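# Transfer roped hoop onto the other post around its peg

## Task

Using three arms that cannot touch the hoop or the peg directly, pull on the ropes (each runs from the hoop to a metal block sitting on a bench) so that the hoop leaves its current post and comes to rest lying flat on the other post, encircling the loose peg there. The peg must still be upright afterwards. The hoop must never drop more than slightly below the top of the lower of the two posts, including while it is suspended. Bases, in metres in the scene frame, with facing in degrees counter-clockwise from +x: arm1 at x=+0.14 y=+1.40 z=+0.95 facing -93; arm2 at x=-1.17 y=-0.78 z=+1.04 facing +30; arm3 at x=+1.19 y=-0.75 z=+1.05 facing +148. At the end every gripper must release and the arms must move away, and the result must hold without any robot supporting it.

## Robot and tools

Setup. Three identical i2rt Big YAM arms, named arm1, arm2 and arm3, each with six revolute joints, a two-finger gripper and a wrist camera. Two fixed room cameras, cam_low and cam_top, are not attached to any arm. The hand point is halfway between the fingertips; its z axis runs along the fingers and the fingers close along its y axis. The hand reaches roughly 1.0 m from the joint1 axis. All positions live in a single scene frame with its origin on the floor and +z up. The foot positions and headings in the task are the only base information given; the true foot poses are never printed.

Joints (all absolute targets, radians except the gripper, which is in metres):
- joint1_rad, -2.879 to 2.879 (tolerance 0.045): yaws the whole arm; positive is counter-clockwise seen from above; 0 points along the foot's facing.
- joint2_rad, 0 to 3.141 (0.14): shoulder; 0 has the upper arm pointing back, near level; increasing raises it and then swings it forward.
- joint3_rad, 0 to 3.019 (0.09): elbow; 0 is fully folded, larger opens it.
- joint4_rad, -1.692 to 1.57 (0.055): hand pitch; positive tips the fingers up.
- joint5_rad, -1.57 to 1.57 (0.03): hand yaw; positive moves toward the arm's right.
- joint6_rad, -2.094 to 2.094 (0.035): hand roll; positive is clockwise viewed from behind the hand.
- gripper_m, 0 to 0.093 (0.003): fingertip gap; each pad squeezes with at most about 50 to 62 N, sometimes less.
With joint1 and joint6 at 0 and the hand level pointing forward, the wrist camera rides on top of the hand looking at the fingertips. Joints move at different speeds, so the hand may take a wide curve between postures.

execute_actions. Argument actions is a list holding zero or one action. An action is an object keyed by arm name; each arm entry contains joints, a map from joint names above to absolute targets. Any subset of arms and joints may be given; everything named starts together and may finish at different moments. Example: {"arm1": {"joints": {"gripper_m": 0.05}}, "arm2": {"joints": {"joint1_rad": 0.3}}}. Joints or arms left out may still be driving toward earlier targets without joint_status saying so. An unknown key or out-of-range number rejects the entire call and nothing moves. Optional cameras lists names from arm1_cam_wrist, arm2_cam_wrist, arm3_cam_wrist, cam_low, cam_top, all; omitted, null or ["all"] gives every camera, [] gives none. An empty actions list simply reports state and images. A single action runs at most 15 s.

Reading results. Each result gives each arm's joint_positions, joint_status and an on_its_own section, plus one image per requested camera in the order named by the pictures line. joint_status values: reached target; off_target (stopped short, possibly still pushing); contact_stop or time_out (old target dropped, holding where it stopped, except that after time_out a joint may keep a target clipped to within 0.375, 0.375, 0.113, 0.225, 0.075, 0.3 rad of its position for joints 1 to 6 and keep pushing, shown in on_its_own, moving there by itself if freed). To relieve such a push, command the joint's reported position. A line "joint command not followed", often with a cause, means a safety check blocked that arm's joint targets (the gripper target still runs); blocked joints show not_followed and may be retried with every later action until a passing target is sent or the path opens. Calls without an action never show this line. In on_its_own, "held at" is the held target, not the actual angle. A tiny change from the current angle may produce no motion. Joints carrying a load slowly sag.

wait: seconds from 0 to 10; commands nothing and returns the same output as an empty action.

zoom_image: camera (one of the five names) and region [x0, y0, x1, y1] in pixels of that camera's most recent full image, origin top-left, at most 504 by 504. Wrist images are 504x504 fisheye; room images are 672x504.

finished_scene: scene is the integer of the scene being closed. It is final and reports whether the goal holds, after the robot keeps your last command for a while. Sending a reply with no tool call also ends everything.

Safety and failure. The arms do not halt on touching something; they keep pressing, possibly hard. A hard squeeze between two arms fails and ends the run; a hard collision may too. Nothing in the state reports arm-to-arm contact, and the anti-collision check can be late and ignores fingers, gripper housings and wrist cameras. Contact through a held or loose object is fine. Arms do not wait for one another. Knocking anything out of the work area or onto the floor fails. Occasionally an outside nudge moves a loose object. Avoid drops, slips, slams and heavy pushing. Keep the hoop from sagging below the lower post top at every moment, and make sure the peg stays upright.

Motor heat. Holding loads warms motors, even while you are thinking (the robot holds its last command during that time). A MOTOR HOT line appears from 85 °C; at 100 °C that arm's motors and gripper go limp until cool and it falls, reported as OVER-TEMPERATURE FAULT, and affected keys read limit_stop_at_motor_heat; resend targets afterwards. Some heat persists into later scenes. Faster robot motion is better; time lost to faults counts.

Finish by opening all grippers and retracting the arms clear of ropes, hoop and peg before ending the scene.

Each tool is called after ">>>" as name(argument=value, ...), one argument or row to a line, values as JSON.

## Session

>>> execute_actions(
  actions=[],
)

Scene clock: 0.00 s.
Motor temperatures (°C, as the motors report them): arm1=[23 26 26 24 23 27] | arm2=[26 24 24 26 26 27] | arm3=[24 26 25 26 24 25]
arm1.joint_positions: joint1_rad=+0.236 joint2_rad=+0.632 joint3_rad=+1.656 joint4_rad=-1.360 joint5_rad=+0.287 joint6_rad=-0.618 gripper_m=+0.094
arm1.joint_status: not commanded
arm1.hand: x=+0.1277 y=+1.2155 z=+1.6088 quat_wxyz=(-0.210, -0.376, -0.719, +0.546) (m; scene frame)
arm2.joint_positions: joint1_rad=+0.155 joint2_rad=+0.558 joint3_rad=+1.449 joint4_rad=-1.358 joint5_rad=+0.093 joint6_rad=+0.703 gripper_m=+0.095
arm2.joint_status: not commanded
arm2.hand: x=-0.9988 y=-0.6763 z=+1.6151 quat_wxyz=(-0.426, -0.038, -0.851, -0.304) (m; scene frame)
arm3.joint_positions: joint1_rad=+0.799 joint2_rad=+0.333 joint3_rad=+1.372 joint4_rad=-1.393 joint5_rad=-0.199 joint6_rad=+0.085 gripper_m=+0.095
arm3.joint_status: not commanded
arm3.hand: x=+1.0925 y=-0.8015 z=+1.6099 quat_wxyz=(+0.174, +0.808, +0.116, -0.551) (m; scene frame)
pictures: arm1_cam_wrist, arm2_cam_wrist, arm3_cam_wrist, cam_low, cam_top
Images, in order (width x height): arm1_cam_wrist 504x504, arm2_cam_wrist 504x504, arm3_cam_wrist 504x504, cam_low 672x504, cam_top 672x504.

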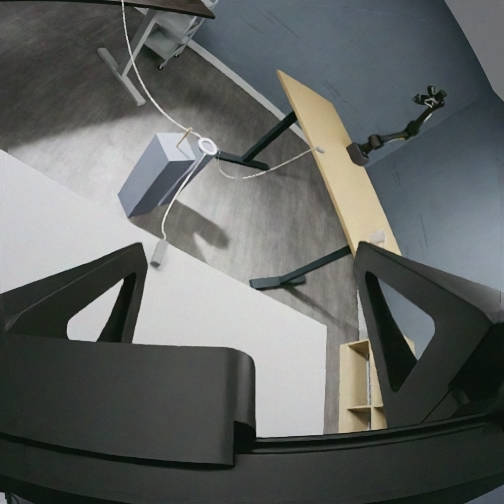

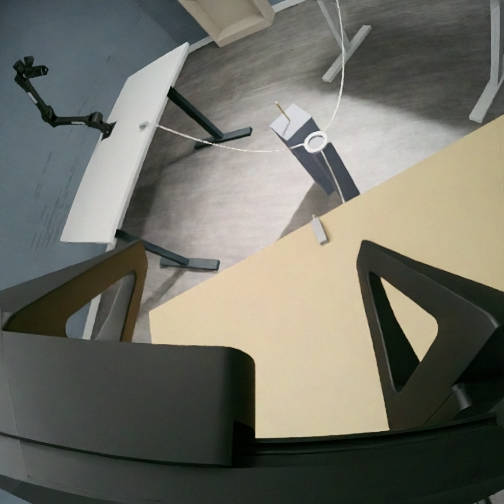

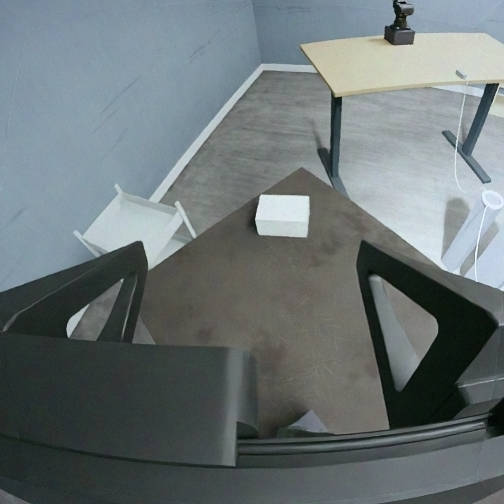

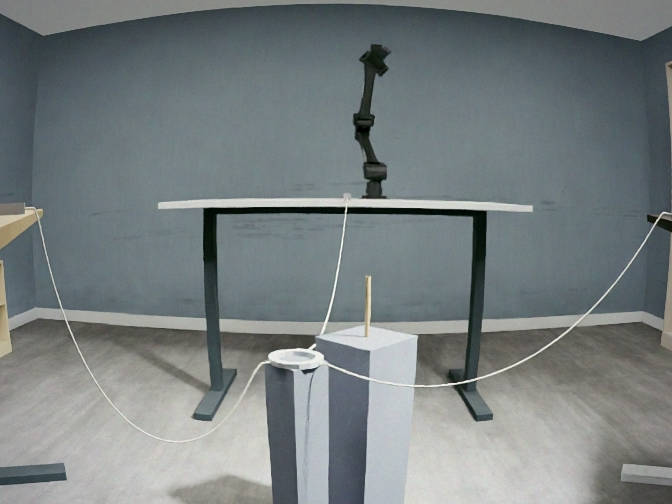

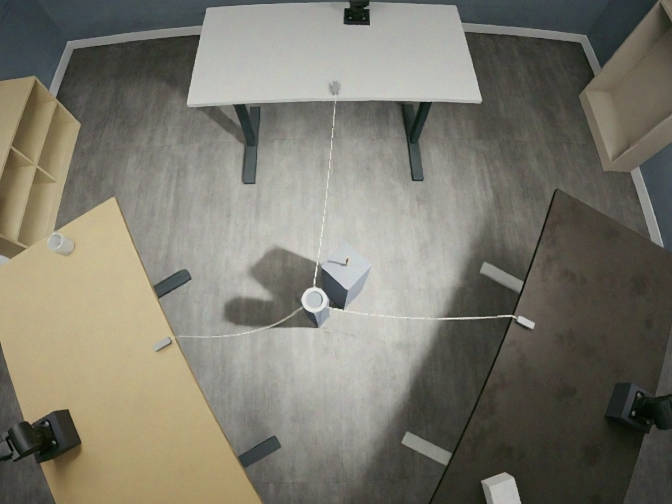

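>>> execute_actions(
  actions=[
    {"arm1":{"joints":{"joint1_rad":-0.18,"joint2_rad":1.94,"joint3_rad":1.56,"joint4_rad":-1.175,"joint5_rad":0,"joint6_rad":-0.19}},"arm2":{"joints":{"joint1_rad":0.18,"joint2_rad":2.04,"joint3_rad":1.48,"joint4_rad":-0.965,"joint5_rad":0,"joint6_rad":0.2}},"arm3":{"joints":{"joint1_rad":-0.175,"joint2_rad":2.07,"joint3_rad":1.52,"joint4_rad":-0.96,"joint5_rad":0,"joint6_rad":-0.25}}},
  ],
  cameras=["arm1_cam_wrist","arm2_cam_wrist","arm3_cam_wrist"],
)

Scene clock: 3.03 s.
Motor temperatures (°C, as the motors report them): arm1=[23 26 27 24 23 27] | arm2=[26 24 25 26 26 27] | arm3=[24 26 25 26 24 25]
arm1.joint_positions: joint1_rad=-0.183 joint2_rad=+1.950 joint3_rad=+1.548 joint4_rad=-1.178 joint5_rad=+0.005 joint6_rad=-0.200 gripper_m=+0.094
arm1.joint_status: all done
arm1.hand: x=+0.0079 y=+0.8430 z=+1.0148 quat_wxyz=(+0.006, -0.717, -0.697, -0.001) (m; scene frame)
arm2.joint_positions: joint1_rad=+0.172 joint2_rad=+2.026 joint3_rad=+1.464 joint4_rad=-0.975 joint5_rad=+0.002 joint6_rad=+0.211 gripper_m=+0.095
arm2.joint_status: all done
arm2.hand: x=-0.7188 y=-0.4133 z=+1.0303 quat_wxyz=(-0.013, +0.238, -0.971, -0.009) (m; scene frame)
arm3.joint_positions: joint1_rad=-0.181 joint2_rad=+2.080 joint3_rad=+1.507 joint4_rad=-0.966 joint5_rad=+0.001 joint6_rad=-0.240 gripper_m=+0.095
arm3.joint_status: all done
arm3.hand: x=+0.7499 y=-0.3456 z=+1.0193 quat_wxyz=(-0.003, +0.968, -0.250, -0.015) (m; scene frame)
pictures: arm1_cam_wrist, arm2_cam_wrist, arm3_cam_wrist
Images, in order (width x height): arm1_cam_wrist 504x504, arm2_cam_wrist 504x504, arm3_cam_wrist 504x504.

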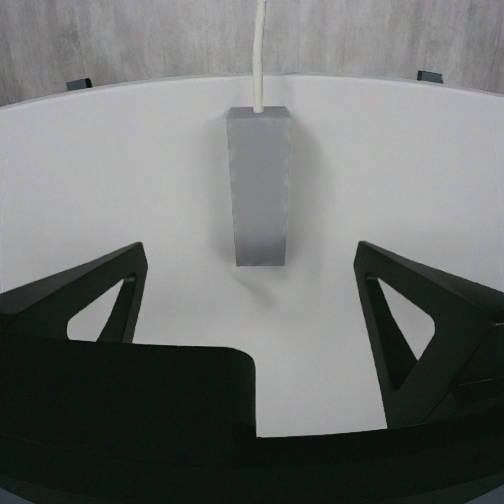

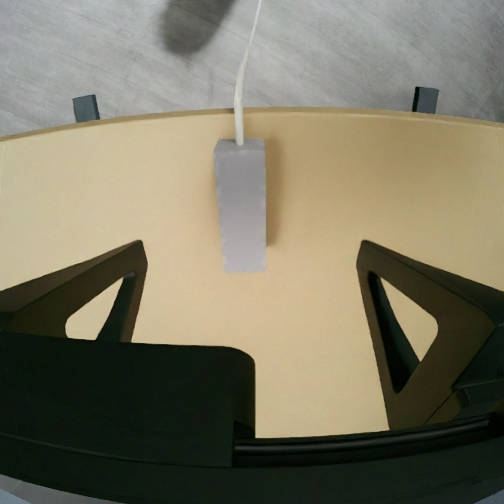

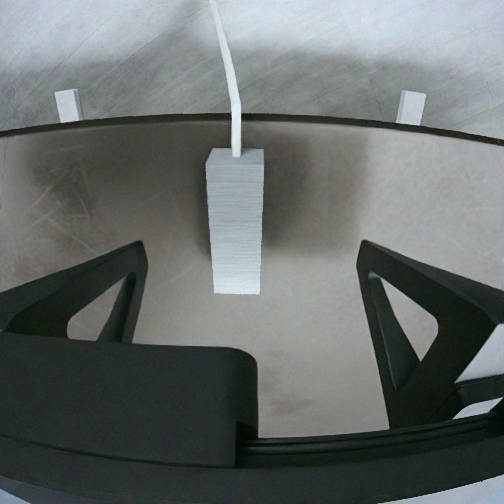

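>>> execute_actions(
  actions=[
    {"arm1":{"joints":{"joint1_rad":-0.192,"joint2_rad":2.015,"joint3_rad":1.525,"joint4_rad":-1.07}},"arm2":{"joints":{"joint1_rad":0.19,"joint2_rad":2.135,"joint3_rad":1.44,"joint4_rad":-0.865}},"arm3":{"joints":{"joint1_rad":-0.163,"joint2_rad":2.155,"joint3_rad":1.495,"joint4_rad":-0.89}}},
  ],
  cameras=["arm1_cam_wrist","arm2_cam_wrist","arm3_cam_wrist"],
)

Scene clock: 5.77 s.
Motor temperatures (°C, as the motors report them): arm1=[23 26 27 24 23 27] | arm2=[26 24 25 26 26 27] | arm3=[24 26 25 26 24 25]
arm1.joint_positions: joint1_rad=-0.185 joint2_rad=+2.010 joint3_rad=+1.526 joint4_rad=-1.079 joint5_rad=+0.004 joint6_rad=-0.200 gripper_m=+0.094
arm1.joint_status: all done
arm1.hand: x=+0.0040 y=+0.8334 z=+0.9736 quat_wxyz=(+0.001, -0.718, -0.696, +0.006) (m; scene frame)
arm2.joint_positions: joint1_rad=+0.184 joint2_rad=+2.122 joint3_rad=+1.441 joint4_rad=-0.879 joint5_rad=+0.002 joint6_rad=+0.211 gripper_m=+0.095
arm2.joint_status: all done
arm2.hand: x=-0.7266 y=-0.4105 z=+0.9694 quat_wxyz=(-0.002, +0.244, -0.970, -0.004) (m; scene frame)
arm3.joint_positions: joint1_rad=-0.165 joint2_rad=+2.149 joint3_rad=+1.493 joint4_rad=-0.900 joint5_rad=+0.002 joint6_rad=-0.243 gripper_m=+0.095
arm3.joint_status: all done
arm3.hand: x=+0.7453 y=-0.3543 z=+0.9755 quat_wxyz=(+0.000, +0.971, -0.241, -0.007) (m; scene frame)
pictures: arm1_cam_wrist, arm2_cam_wrist, arm3_cam_wrist
Images, in order (width x height): arm1_cam_wrist 504x504, arm2_cam_wrist 504x504, arm3_cam_wrist 504x504.

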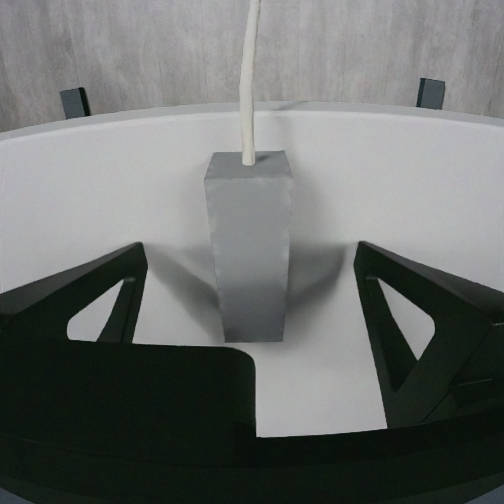

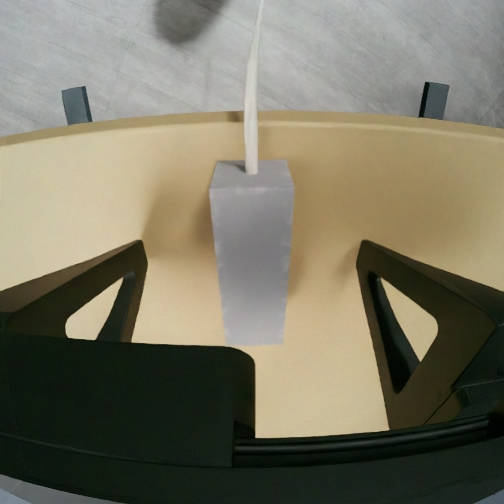

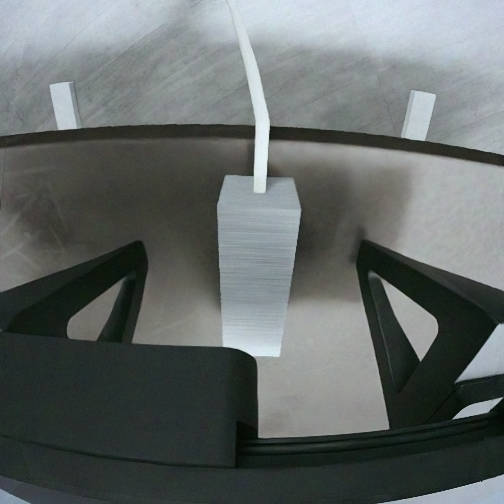

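>>> execute_actions(
  actions=[
    {"arm1":{"joints":{"gripper_m":0.015}},"arm2":{"joints":{"gripper_m":0.015}},"arm3":{"joints":{"gripper_m":0.015}}},
  ],
  cameras=[],
)

>>> execute_actions(
  actions=[
    {"arm1":{"joints":{"joint1_rad":-0.272,"joint2_rad":1.975,"joint3_rad":2.07,"joint4_rad":-1.63,"joint6_rad":-0.25}},"arm2":{"joints":{"joint1_rad":0.5,"joint2_rad":1.08,"joint3_rad":0.82,"joint4_rad":-1.32,"joint6_rad":0.61}},"arm3":{"joints":{"joint1_rad":0.24,"joint2_rad":1.69,"joint3_rad":1.37,"joint4_rad":-1.23,"joint6_rad":0.15}}},
  ],
  cameras=["cam_low","cam_top"],
)

Scene clock: 7.90 s.
Motor temperatures (°C, as the motors report them): arm1=[23 26 27 24 23 27] | arm2=[26 24 25 26 26 27] | arm3=[24 26 26 26 24 25]
arm1.joint_positions: joint1_rad=-0.185 joint2_rad=+2.010 joint3_rad=+1.526 joint4_rad=-1.079 joint5_rad=+0.003 joint6_rad=-0.199 gripper_m=+0.024
arm1.joint_status: gripper_m off_target (ended at +0.024, target +0.015)
arm1.hand: x=+0.0042 y=+0.8334 z=+0.9736 quat_wxyz=(+0.000, -0.718, -0.696, +0.006) (m; scene frame)
arm2.joint_positions: joint1_rad=+0.184 joint2_rad=+2.122 joint3_rad=+1.441 joint4_rad=-0.879 joint5_rad=+0.002 joint6_rad=+0.211 gripper_m=+0.025
arm2.joint_status: gripper_m off_target (ended at +0.025, target +0.015)
arm2.hand: x=-0.7266 y=-0.4105 z=+0.9694 quat_wxyz=(-0.001, +0.244, -0.970, -0.004) (m; scene frame)
arm3.joint_positions: joint1_rad=-0.165 joint2_rad=+2.149 joint3_rad=+1.493 joint4_rad=-0.900 joint5_rad=+0.001 joint6_rad=-0.243 gripper_m=+0.025
arm3.joint_status: gripper_m off_target (ended at +0.025, target +0.015)
arm3.hand: x=+0.7453 y=-0.3544 z=+0.9755 quat_wxyz=(+0.001, +0.971, -0.241, -0.008) (m; scene frame)
pictures: none
No camera images: the call's "cameras" was empty. Leave "cameras" out to get every camera's image.

Scene clock: 10.00 s.
Motor temperatures (°C, as the motors report them): arm1=[23 27 28 24 23 27] | arm2=[26 24 25 26 26 27] | arm3=[24 26 26 26 24 25]
arm1.joint_positions: joint1_rad=-0.273 joint2_rad=+1.977 joint3_rad=+2.028 joint4_rad=-1.619 joint5_rad=+0.002 joint6_rad=-0.240 gripper_m=+0.024
arm1.joint_status: all done
arm1.hand: x=-0.0538 y=+0.8173 z=+1.1786 quat_wxyz=(+0.001, -0.734, -0.679, +0.003) (m; scene frame)
arm2.joint_positions: joint1_rad=+0.497 joint2_rad=+1.093 joint3_rad=+0.827 joint4_rad=-1.305 joint5_rad=+0.003 joint6_rad=+0.600 gripper_m=+0.025
arm2.joint_status: all done
arm2.hand: x=-1.0191 y=-0.5498 z=+1.1922 quat_wxyz=(+0.003, +0.207, -0.978, -0.001) (m; scene frame)
arm3.joint_positions: joint1_rad=+0.236 joint2_rad=+1.695 joint3_rad=+1.349 joint4_rad=-1.218 joint5_rad=+0.000 joint6_rad=+0.139 gripper_m=+0.025
arm3.joint_status: all done
arm3.hand: x=+0.7169 y=-0.5870 z=+1.1684 quat_wxyz=(+0.004, +0.973, -0.232, -0.004) (m; scene frame)
pictures: cam_low, cam_top
Images, in order (width x height): cam_low 672x504, cam_top 672x504.

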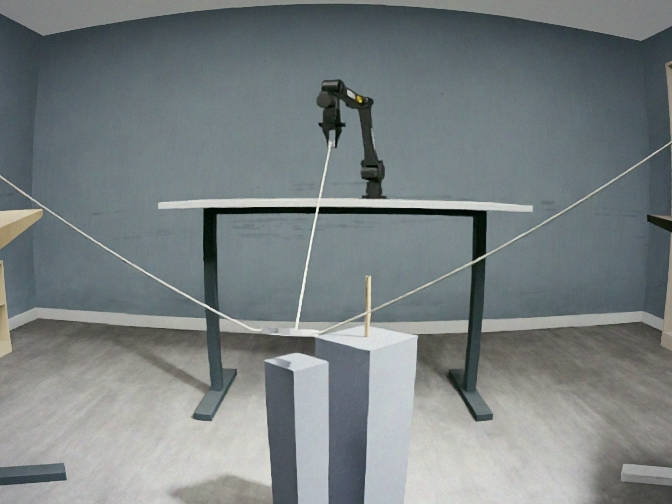

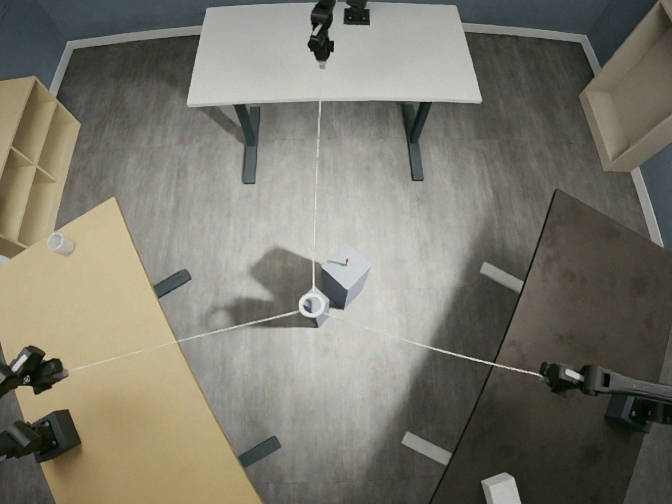

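>>> execute_actions(
  actions=[
    {"arm1":{"joints":{"joint1_rad":-0.286,"joint2_rad":1.645,"joint3_rad":1.81,"joint4_rad":-1.69}},"arm2":{"joints":{"joint1_rad":0.105,"joint2_rad":0.93,"joint3_rad":0.935,"joint4_rad":-1.535,"joint6_rad":0.07}},"arm3":{"joints":{"joint1_rad":0.3,"joint2_rad":1.53,"joint3_rad":1.38,"joint4_rad":-1.39,"joint6_rad":0.26}}},
  ],
  cameras=["cam_low","cam_top"],
)

Scene clock: 12.53 s.
Motor temperatures (°C, as the motors report them): arm1=[23 27 28 24 23 27] | arm2=[26 24 26 26 26 27] | arm3=[24 26 26 26 24 25]
arm1.joint_positions: joint1_rad=-0.278 joint2_rad=+1.657 joint3_rad=+1.805 joint4_rad=-1.680 joint5_rad=+0.002 joint6_rad=-0.240 gripper_m=+0.024
arm1.joint_status: all done
arm1.hand: x=-0.0224 y=+0.9193 z=+1.2660 quat_wxyz=(-0.007, -0.736, -0.677, +0.019) (m; scene frame)
arm2.joint_positions: joint1_rad=+0.108 joint2_rad=+0.928 joint3_rad=+0.886 joint4_rad=-1.516 joint5_rad=+0.002 joint6_rad=+0.082 gripper_m=+0.025
arm2.joint_status: all done
arm2.hand: x=-0.9750 y=-0.6476 z=+1.2522 quat_wxyz=(-0.003, +0.270, -0.963, -0.004) (m; scene frame)
arm3.joint_positions: joint1_rad=+0.304 joint2_rad=+1.533 joint3_rad=+1.349 joint4_rad=-1.376 joint5_rad=+0.000 joint6_rad=+0.249 gripper_m=+0.025
arm3.joint_status: all done
arm3.hand: x=+0.7494 y=-0.6300 z=+1.2422 quat_wxyz=(+0.005, +0.968, -0.252, -0.007) (m; scene frame)
pictures: cam_low, cam_top
Images, in order (width x height): cam_low 672x504, cam_top 672x504.

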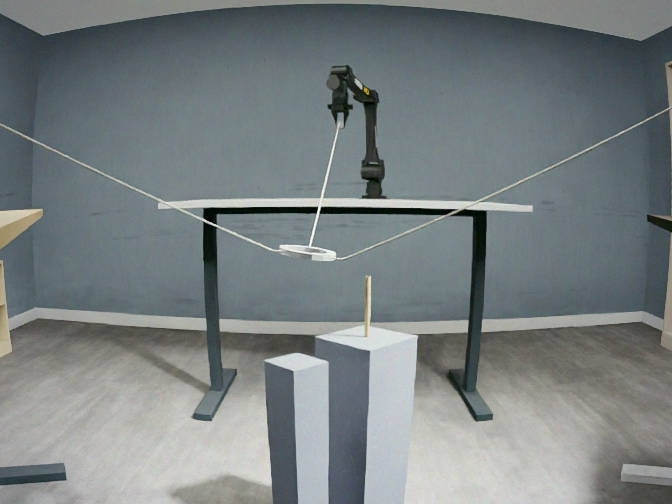

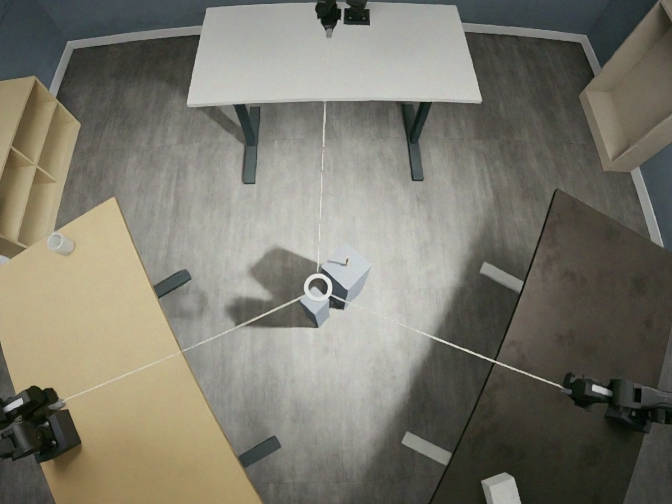

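>>> execute_actions(
  actions=[
    {"arm1":{"joints":{"joint1_rad":-0.19,"joint2_rad":1.41,"joint3_rad":1.57,"joint6_rad":-0.15}},"arm2":{"joints":{"joint1_rad":0.16,"joint2_rad":1.19,"joint3_rad":1.15,"joint4_rad":-1.46,"joint6_rad":0.15}},"arm3":{"joints":{"joint1_rad":0.085,"joint2_rad":1.46,"joint3_rad":1.35,"joint4_rad":-1.43,"joint6_rad":0.03}}},
  ],
  cameras=["cam_low"],
)

>>> execute_actions(
  actions=[
    {"arm1":{"joints":{"joint1_rad":-0.07,"joint2_rad":1.19,"joint3_rad":1.34,"joint6_rad":-0.05}},"arm2":{"joints":{"joint1_rad":0.207,"joint2_rad":1.465,"joint3_rad":1.365,"joint4_rad":-1.39,"joint6_rad":0.21}},"arm3":{"joints":{"joint1_rad":-0.128,"joint2_rad":1.42,"joint3_rad":1.34,"joint4_rad":-1.475,"joint6_rad":-0.18}}},
  ],
  cameras=["cam_low","cam_top"],
)

>>> zoom_image(
  camera="cam_top",
  region=[300,210,400,310],
)

Scene clock: 14.90 s.
Motor temperatures (°C, as the motors report them): arm1=[23 27 28 24 23 27] | arm2=[26 24 26 26 26 27] | arm3=[24 26 26 26 24 25]
arm1.joint_positions: joint1_rad=-0.184 joint2_rad=+1.414 joint3_rad=+1.568 joint4_rad=-1.682 joint5_rad=+0.001 joint6_rad=-0.160 gripper_m=+0.024
arm1.joint_status: all done
arm1.hand: x=+0.0446 y=+0.9955 z=+1.2810 quat_wxyz=(-0.010, -0.731, -0.682, +0.020) (m; scene frame)
arm2.joint_positions: joint1_rad=+0.155 joint2_rad=+1.194 joint3_rad=+1.097 joint4_rad=-1.460 joint5_rad=+0.002 joint6_rad=+0.139 gripper_m=+0.025
arm2.joint_status: all done
arm2.hand: x=-0.9074 y=-0.5793 z=+1.2642 quat_wxyz=(-0.003, +0.265, -0.964, -0.005) (m; scene frame)
arm3.joint_positions: joint1_rad=+0.079 joint2_rad=+1.491 joint3_rad=+1.342 joint4_rad=-1.413 joint5_rad=+0.002 joint6_rad=+0.040 gripper_m=+0.025
arm3.joint_status: all done
arm3.hand: x=+0.7997 y=-0.5414 z=+1.2561 quat_wxyz=(+0.003, +0.966, -0.260, -0.005) (m; scene frame)
pictures: cam_low
Images, in order (width x height): cam_low 672x504.

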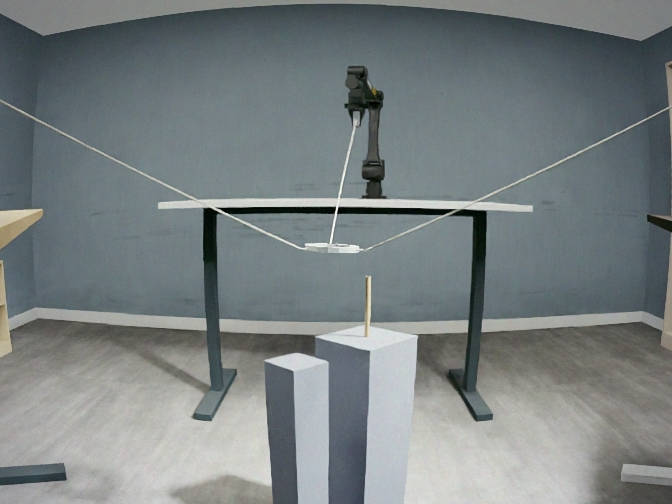

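Scene clock: 16.20 s.
Motor temperatures (°C, as the motors report them): arm1=[23 27 28 24 23 27] | arm2=[26 24 27 26 26 27] | arm3=[24 26 26 26 24 25]
arm1.joint_positions: joint1_rad=-0.063 joint2_rad=+1.193 joint3_rad=+1.338 joint4_rad=-1.683 joint5_rad=+0.001 joint6_rad=-0.060 gripper_m=+0.024
arm1.joint_status: all done
arm1.hand: x=+0.1036 y=+1.0730 z=+1.2697 quat_wxyz=(-0.009, -0.724, -0.689, +0.015) (m; scene frame)
arm2.joint_positions: joint1_rad=+0.204 joint2_rad=+1.474 joint3_rad=+1.312 joint4_rad=-1.390 joint5_rad=+0.002 joint6_rad=+0.199 gripper_m=+0.025
arm2.joint_status: all done
arm2.hand: x=-0.8389 y=-0.4971 z=+1.2461 quat_wxyz=(-0.006, +0.260, -0.966, -0.006) (m; scene frame)
arm3.joint_positions: joint1_rad=-0.134 joint2_rad=+1.449 joint3_rad=+1.331 joint4_rad=-1.458 joint5_rad=+0.001 joint6_rad=-0.169 gripper_m=+0.025
arm3.joint_status: all done
arm3.hand: x=+0.8653 y=-0.4756 z=+1.2683 quat_wxyz=(+0.005, +0.965, -0.261, +0.002) (m; scene frame)
pictures: cam_low, cam_top
Images, in order (width x height): cam_low 672x504, cam_top 672x504.

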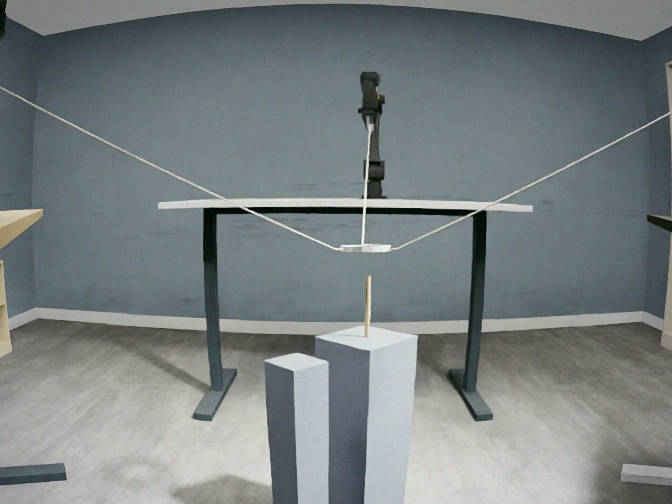

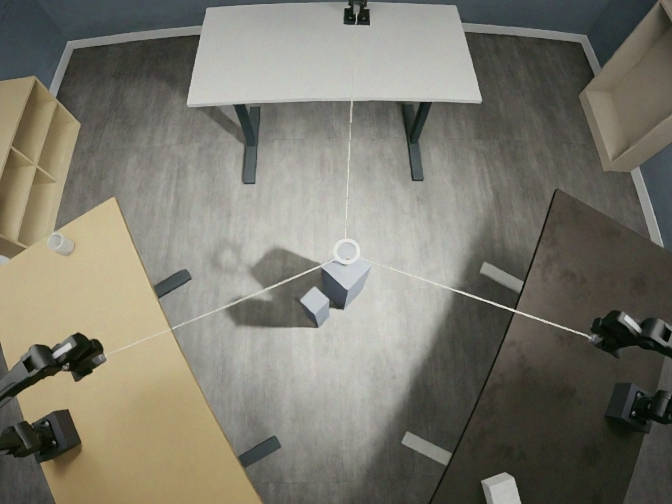

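Region (300, 210, 400, 310) of cam_top's 672x504 image, scaled by 5.040, with more detail than that image has.

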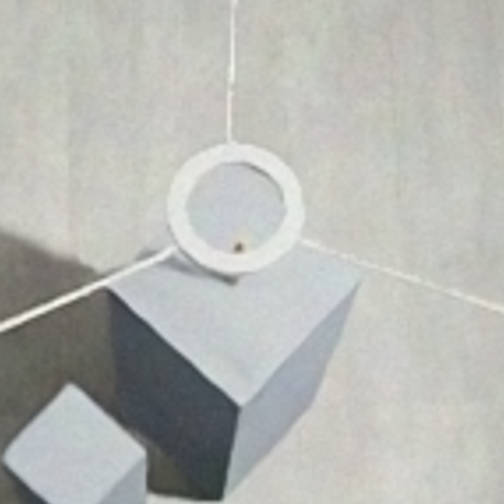

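>>> execute_actions(
  actions=[
    {"arm1":{"joints":{"joint1_rad":-0.04,"joint2_rad":1.215,"joint3_rad":1.207,"joint4_rad":-1.54}},"arm2":{"joints":{"joint1_rad":0.168,"joint2_rad":1.51,"joint3_rad":1.192,"joint4_rad":-1.232}},"arm3":{"joints":{"joint1_rad":-0.12,"joint2_rad":1.415,"joint3_rad":1.165,"joint4_rad":-1.265}}},
  ],
  cameras=["cam_low","cam_top"],
)

>>> zoom_image(
  camera="cam_top",
  region=[300,210,400,310],
)

Scene clock: 17.97 s.
Motor temperatures (°C, as the motors report them): arm1=[23 27 28 24 23 27] | arm2=[26 24 27 26 26 27] | arm3=[24 27 27 26 24 25]
arm1.joint_positions: joint1_rad=-0.045 joint2_rad=+1.230 joint3_rad=+1.199 joint4_rad=-1.543 joint5_rad=+0.001 joint6_rad=-0.059 gripper_m=+0.024
arm1.joint_status: all done
arm1.hand: x=+0.1085 y=+1.0632 z=+1.2050 quat_wxyz=(+0.003, -0.718, -0.696, +0.001) (m; scene frame)
arm2.joint_positions: joint1_rad=+0.169 joint2_rad=+1.508 joint3_rad=+1.190 joint4_rad=-1.239 joint5_rad=+0.002 joint6_rad=+0.199 gripper_m=+0.025
arm2.joint_status: all done
arm2.hand: x=-0.8313 y=-0.5100 z=+1.1866 quat_wxyz=(-0.003, +0.243, -0.970, -0.005) (m; scene frame)
arm3.joint_positions: joint1_rad=-0.128 joint2_rad=+1.438 joint3_rad=+1.152 joint4_rad=-1.272 joint5_rad=+0.001 joint6_rad=-0.170 gripper_m=+0.025
arm3.joint_status: all done
arm3.hand: x=+0.8731 y=-0.4858 z=+1.2059 quat_wxyz=(+0.001, +0.966, -0.258, -0.007) (m; scene frame)
pictures: cam_low, cam_top
Images, in order (width x height): cam_low 672x504, cam_top 672x504.

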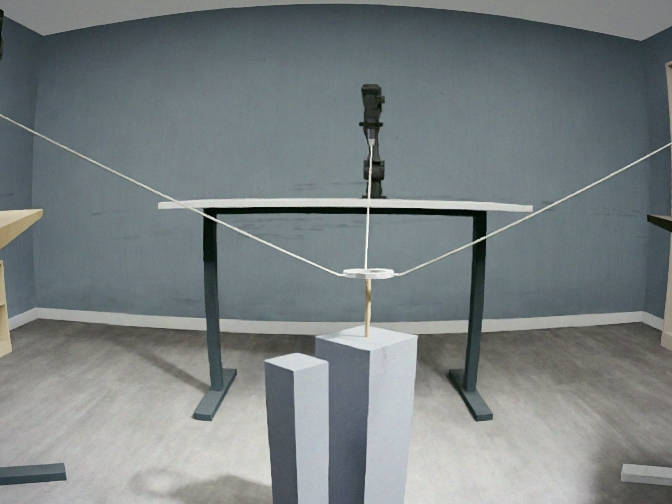

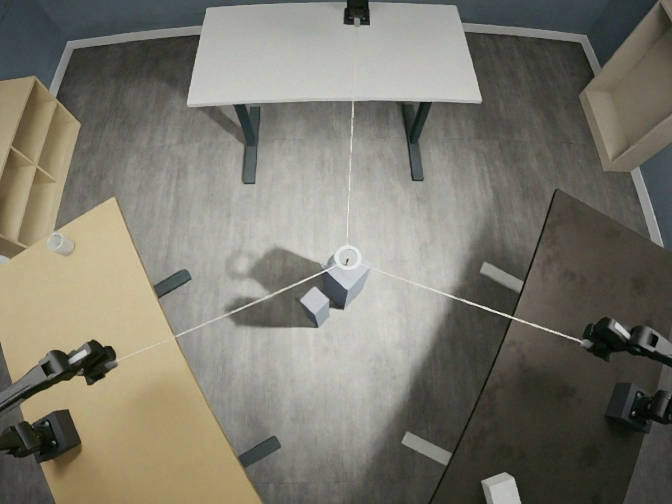

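Region (300, 210, 400, 310) of cam_top's 672x504 image, scaled by 5.040, with more detail than that image has.

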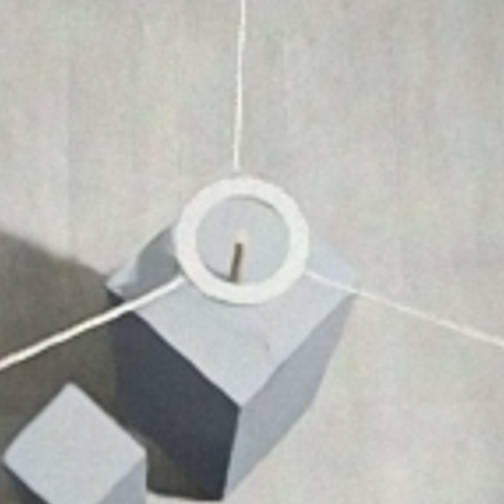

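>>> execute_actions(
  actions=[
    {"arm1":{"joints":{"joint2_rad":1.24,"joint3_rad":1.015,"joint4_rad":-1.318}},"arm2":{"joints":{"joint2_rad":1.595,"joint3_rad":1.073,"joint4_rad":-1.03}},"arm3":{"joints":{"joint2_rad":1.52,"joint3_rad":1.04,"joint4_rad":-1.052}}},
  ],
  cameras=["cam_low","cam_top"],
)

>>> zoom_image(
  camera="cam_top",
  region=[300,210,400,310],
)

Scene clock: 19.73 s.
Motor temperatures (°C, as the motors report them): arm1=[23 27 28 24 23 27] | arm2=[26 24 27 26 26 27] | arm3=[24 27 27 26 24 25]
arm1.joint_positions: joint1_rad=-0.045 joint2_rad=+1.251 joint3_rad=+1.007 joint4_rad=-1.321 joint5_rad=+0.001 joint6_rad=-0.059 gripper_m=+0.024
arm1.joint_status: all done
arm1.hand: x=+0.1083 y=+1.0641 z=+1.1261 quat_wxyz=(+0.000, -0.718, -0.696, +0.005) (m; scene frame)
arm2.joint_positions: joint1_rad=+0.169 joint2_rad=+1.604 joint3_rad=+1.069 joint4_rad=-1.036 joint5_rad=+0.002 joint6_rad=+0.199 gripper_m=+0.025
arm2.joint_status: all done
arm2.hand: x=-0.8329 y=-0.5106 z=+1.1052 quat_wxyz=(+0.003, +0.243, -0.970, -0.002) (m; scene frame)
arm3.joint_positions: joint1_rad=-0.128 joint2_rad=+1.544 joint3_rad=+1.025 joint4_rad=-1.058 joint5_rad=+0.001 joint6_rad=-0.170 gripper_m=+0.025
arm3.joint_status: all done
arm3.hand: x=+0.8722 y=-0.4861 z=+1.1200 quat_wxyz=(+0.006, +0.966, -0.258, +0.002) (m; scene frame)
pictures: cam_low, cam_top
Images, in order (width x height): cam_low 672x504, cam_top 672x504.

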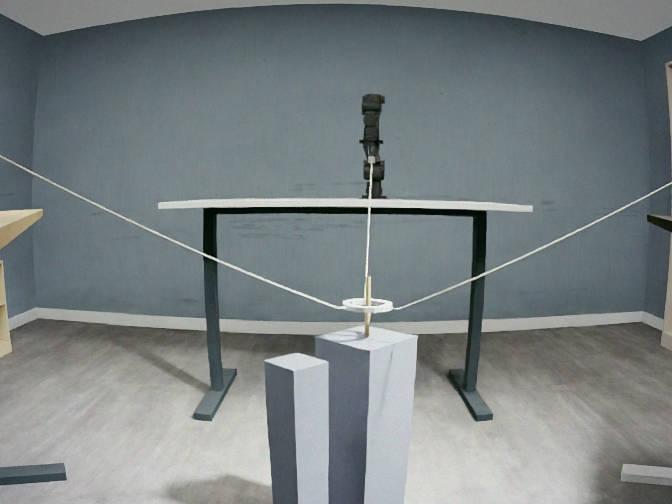

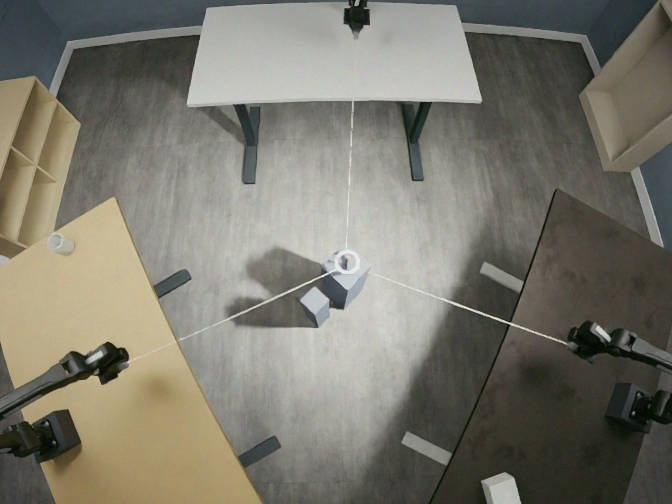

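Region (300, 210, 400, 310) of cam_top's 672x504 image, scaled by 5.040, with more detail than that image has.

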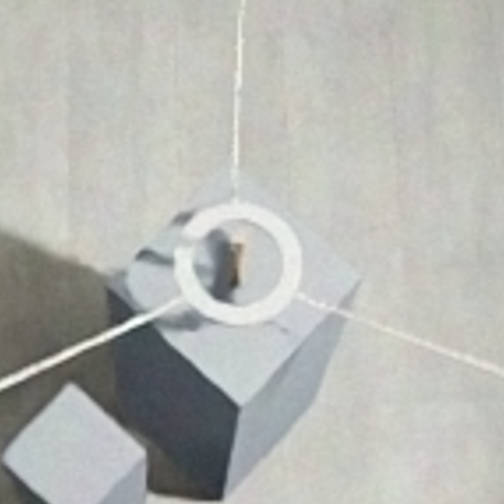

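>>> execute_actions(
  actions=[
    {"arm1":{"joints":{"joint2_rad":1.35,"joint3_rad":1.165}},"arm2":{"joints":{"joint2_rad":1.688,"joint3_rad":1.25,"joint4_rad":-1.085}},"arm3":{"joints":{"joint2_rad":1.63,"joint3_rad":1.185}}},
  ],
  cameras=["cam_low","cam_top"],
)

>>> zoom_image(
  camera="cam_low",
  region=[290,260,450,380],
)

Scene clock: 21.30 s.
Motor temperatures (°C, as the motors report them): arm1=[23 27 29 24 23 27] | arm2=[26 24 27 26 26 27] | arm3=[24 27 27 26 24 25]
arm1.joint_positions: joint1_rad=-0.045 joint2_rad=+1.364 joint3_rad=+1.115 joint4_rad=-1.316 joint5_rad=+0.001 joint6_rad=-0.059 gripper_m=+0.024
arm1.joint_status: all done
arm1.hand: x=+0.1044 y=+1.0214 z=+1.1279 quat_wxyz=(+0.000, -0.718, -0.696, +0.004) (m; scene frame)
arm2.joint_positions: joint1_rad=+0.169 joint2_rad=+1.686 joint3_rad=+1.203 joint4_rad=-1.070 joint5_rad=+0.001 joint6_rad=+0.199 gripper_m=+0.025
arm2.joint_status: all done
arm2.hand: x=-0.7986 y=-0.4823 z=+1.1142 quat_wxyz=(-0.004, +0.243, -0.970, -0.006) (m; scene frame)
arm3.joint_positions: joint1_rad=-0.128 joint2_rad=+1.638 joint3_rad=+1.141 joint4_rad=-1.053 joint5_rad=+0.001 joint6_rad=-0.170 gripper_m=+0.025
arm3.joint_status: all done
arm3.hand: x=+0.8366 y=-0.4566 z=+1.1202 quat_wxyz=(+0.000, +0.966, -0.258, -0.010) (m; scene frame)
pictures: cam_low, cam_top
Images, in order (width x height): cam_low 672x504, cam_top 672x504.

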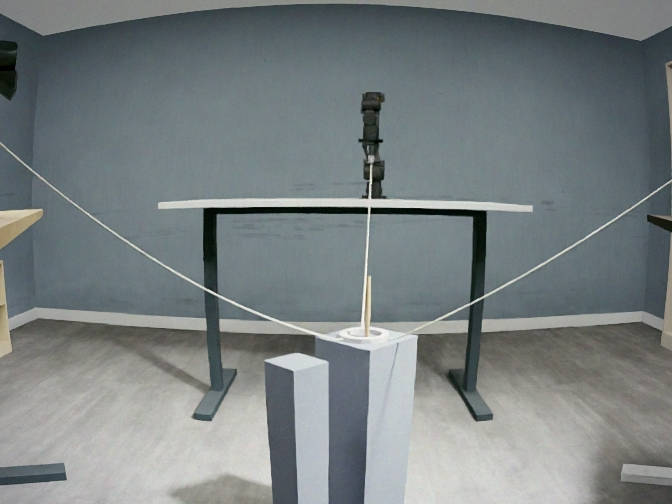

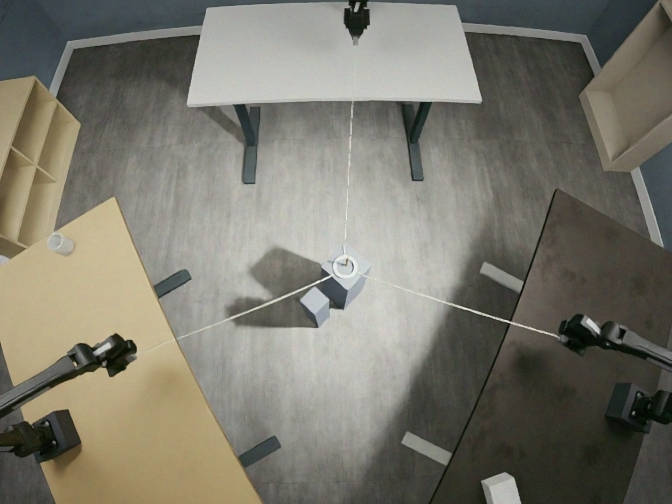

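Region (290, 260, 450, 380) of cam_low's 672x504 image, scaled by 3.150, with more detail than that image has; it fills the top 378 rows of this view, and the rest is white.

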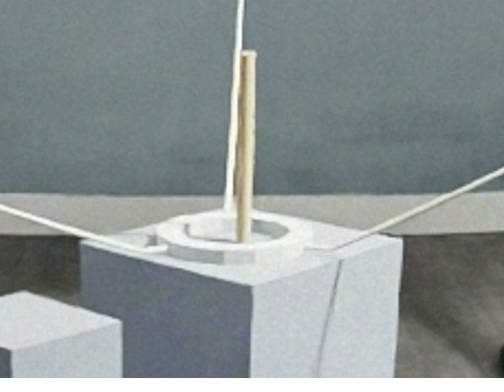

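>>> execute_actions(
  actions=[
    {"arm1":{"joints":{"joint2_rad":1.795,"joint3_rad":1.275,"joint4_rad":-0.98}},"arm2":{"joints":{"joint2_rad":2.065,"joint3_rad":1.43,"joint4_rad":-0.86}},"arm3":{"joints":{"joint2_rad":2.0,"joint3_rad":1.31,"joint4_rad":-0.81}}},
  ],
  cameras=["cam_low","cam_top"],
)

Scene clock: 23.20 s.
Motor temperatures (°C, as the motors report them): arm1=[23 27 29 24 23 27] | arm2=[26 25 27 26 26 27] | arm3=[24 27 27 26 24 25]
arm1.joint_positions: joint1_rad=-0.045 joint2_rad=+1.812 joint3_rad=+1.254 joint4_rad=-0.990 joint5_rad=+0.001 joint6_rad=-0.059 gripper_m=+0.024
arm1.joint_status: all done
arm1.hand: x=+0.0924 y=+0.8963 z=+0.9865 quat_wxyz=(-0.006, -0.718, -0.696, +0.010) (m; scene frame)
arm2.joint_positions: joint1_rad=+0.169 joint2_rad=+2.081 joint3_rad=+1.406 joint4_rad=-0.870 joint5_rad=+0.001 joint6_rad=+0.199 gripper_m=+0.025
arm2.joint_status: all done
arm2.hand: x=-0.7262 y=-0.4213 z=+0.9817 quat_wxyz=(-0.008, +0.243, -0.970, -0.008) (m; scene frame)
arm3.joint_positions: joint1_rad=-0.128 joint2_rad=+2.035 joint3_rad=+1.291 joint4_rad=-0.821 joint5_rad=+0.001 joint6_rad=-0.170 gripper_m=+0.025
arm3.joint_status: all done
arm3.hand: x=+0.7754 y=-0.4076 z=+0.9783 quat_wxyz=(+0.003, +0.966, -0.258, -0.003) (m; scene frame)
pictures: cam_low, cam_top
Images, in order (width x height): cam_low 672x504, cam_top 672x504.

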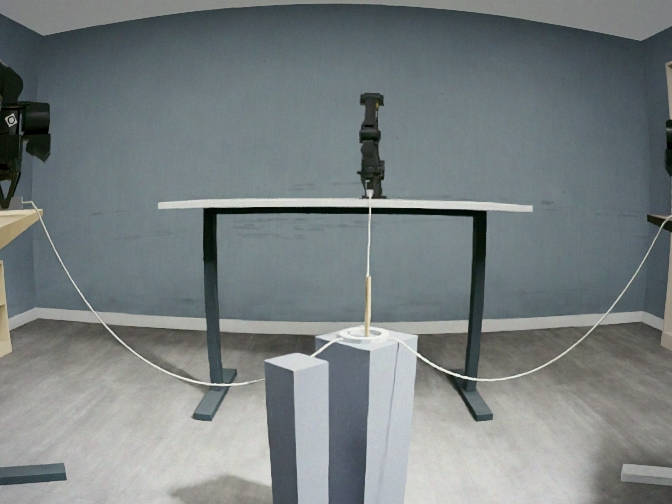

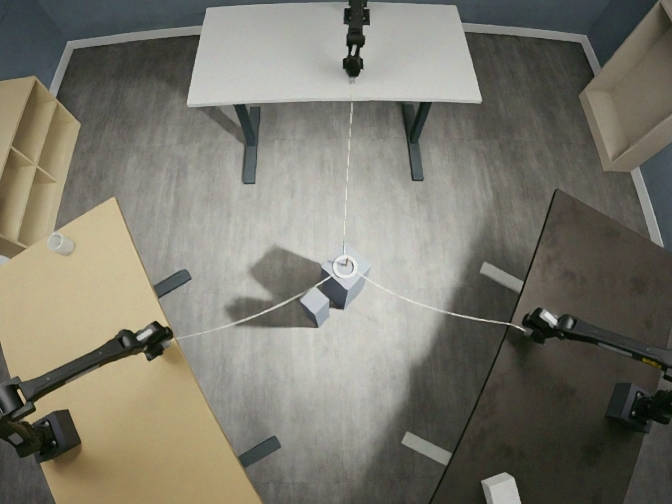

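>>> execute_actions(
  actions=[
    {"arm1":{"joints":{"joint3_rad":1.222}},"arm2":{"joints":{"joint3_rad":1.372}}},
  ],
  cameras=[],
)

>>> execute_actions(
  actions=[
    {"arm1":{"joints":{"gripper_m":0.06}},"arm2":{"joints":{"gripper_m":0.06}},"arm3":{"joints":{"gripper_m":0.06}}},
  ],
  cameras=[],
)

>>> execute_actions(
  actions=[
    {"arm1":{"joints":{"joint2_rad":1.5,"joint3_rad":1.35,"joint4_rad":-1.3}},"arm2":{"joints":{"joint2_rad":1.7,"joint3_rad":1.45,"joint4_rad":-1.2}},"arm3":{"joints":{"joint2_rad":1.65,"joint3_rad":1.35,"joint4_rad":-1.2}}},
  ],
  cameras=["cam_low","cam_top"],
)

Scene clock: 24.23 s.
Motor temperatures (°C, as the motors report them): arm1=[23 27 29 24 23 27] | arm2=[26 25 27 26 26 27] | arm3=[24 27 27 26 24 25]
arm1.joint_positions: joint1_rad=-0.045 joint2_rad=+1.811 joint3_rad=+1.218 joint4_rad=-0.987 joint5_rad=+0.001 joint6_rad=-0.059 gripper_m=+0.024
arm1.joint_status: all done
arm1.hand: x=+0.0938 y=+0.9118 z=+0.9755 quat_wxyz=(+0.005, -0.718, -0.696, -0.002) (m; scene frame)
arm2.joint_positions: joint1_rad=+0.169 joint2_rad=+2.081 joint3_rad=+1.374 joint4_rad=-0.870 joint5_rad=+0.001 joint6_rad=+0.199 gripper_m=+0.025
arm2.joint_status: all done
arm2.hand: x=-0.7382 y=-0.4311 z=+0.9723 quat_wxyz=(+0.006, +0.243, -0.970, -0.001) (m; scene frame)
arm3.joint_positions: joint1_rad=-0.128 joint2_rad=+2.035 joint3_rad=+1.291 joint4_rad=-0.821 joint5_rad=+0.001 joint6_rad=-0.170 gripper_m=+0.025
arm3.joint_status: not commanded
arm3.hand: x=+0.7754 y=-0.4076 z=+0.9783 quat_wxyz=(+0.003, +0.966, -0.258, -0.003) (m; scene frame)
pictures: none
No camera images: the call's "cameras" was empty. Leave "cameras" out to get every camera's image.

Scene clock: 24.83 s.
Motor temperatures (°C, as the motors report them): arm1=[23 27 29 24 23 27] | arm2=[26 25 27 26 26 27] | arm3=[24 27 27 26 24 25]
arm1.joint_positions: joint1_rad=-0.045 joint2_rad=+1.811 joint3_rad=+1.218 joint4_rad=-0.987 joint5_rad=+0.001 joint6_rad=-0.059 gripper_m=+0.060
arm1.joint_status: all done
arm1.hand: x=+0.0938 y=+0.9117 z=+0.9757 quat_wxyz=(+0.005, -0.718, -0.696, -0.001) (m; scene frame)
arm2.joint_positions: joint1_rad=+0.169 joint2_rad=+2.081 joint3_rad=+1.374 joint4_rad=-0.870 joint5_rad=+0.001 joint6_rad=+0.199 gripper_m=+0.060
arm2.joint_status: all done
arm2.hand: x=-0.7382 y=-0.4311 z=+0.9723 quat_wxyz=(+0.006, +0.243, -0.970, -0.001) (m; scene frame)
arm3.joint_positions: joint1_rad=-0.128 joint2_rad=+2.034 joint3_rad=+1.291 joint4_rad=-0.821 joint5_rad=+0.001 joint6_rad=-0.170 gripper_m=+0.060
arm3.joint_status: all done
arm3.hand: x=+0.7752 y=-0.4074 z=+0.9791 quat_wxyz=(+0.003, +0.966, -0.258, -0.004) (m; scene frame)
pictures: none
No camera images: the call's "cameras" was empty. Leave "cameras" out to get every camera's image.

Scene clock: 26.13 s.
Motor temperatures (°C, as the motors report them): arm1=[23 27 29 24 23 27] | arm2=[26 25 27 26 26 27] | arm3=[24 27 27 26 24 25]
arm1.joint_positions: joint1_rad=-0.045 joint2_rad=+1.500 joint3_rad=+1.328 joint4_rad=-1.291 joint5_rad=+0.001 joint6_rad=-0.059 gripper_m=+0.060
arm1.joint_status: all done
arm1.hand: x=+0.0970 y=+0.9385 z=+1.1561 quat_wxyz=(-0.034, -0.717, -0.695, +0.043) (m; scene frame)
arm2.joint_positions: joint1_rad=+0.169 joint2_rad=+1.675 joint3_rad=+1.429 joint4_rad=-1.186 joint5_rad=+0.001 joint6_rad=+0.199 gripper_m=+0.060
arm2.joint_status: all done
arm2.hand: x=-0.7531 y=-0.4456 z=+1.2021 quat_wxyz=(-0.059, +0.242, -0.968, -0.032) (m; scene frame)
arm3.joint_positions: joint1_rad=-0.128 joint2_rad=+1.642 joint3_rad=+1.326 joint4_rad=-1.189 joint5_rad=+0.001 joint6_rad=-0.170 gripper_m=+0.060
arm3.joint_status: all done
arm3.hand: x=+0.8062 y=-0.4306 z=+1.1836 quat_wxyz=(-0.009, +0.965, -0.258, -0.031) (m; scene frame)
pictures: cam_low, cam_top
Images, in order (width x height): cam_low 672x504, cam_top 672x504.

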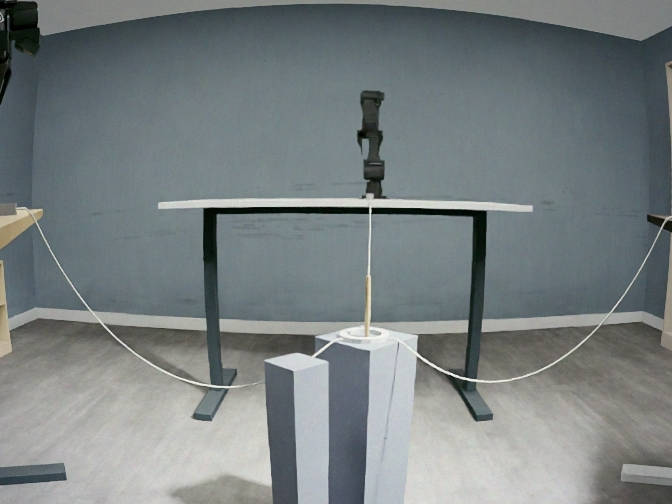

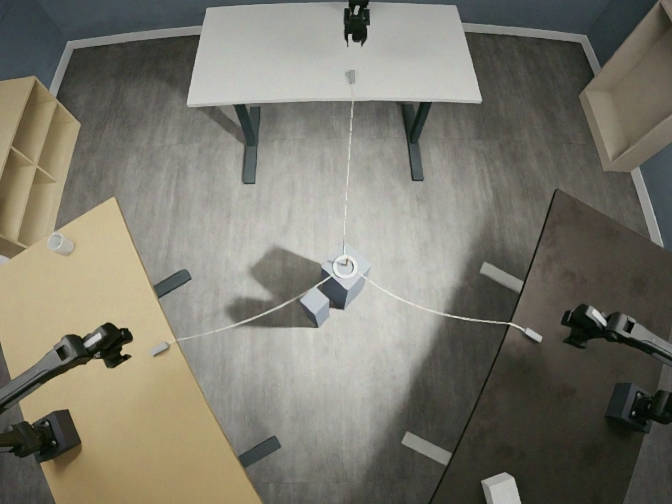

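>>> finished_scene(
  scene=2,
)

The scene is finished: the task was done.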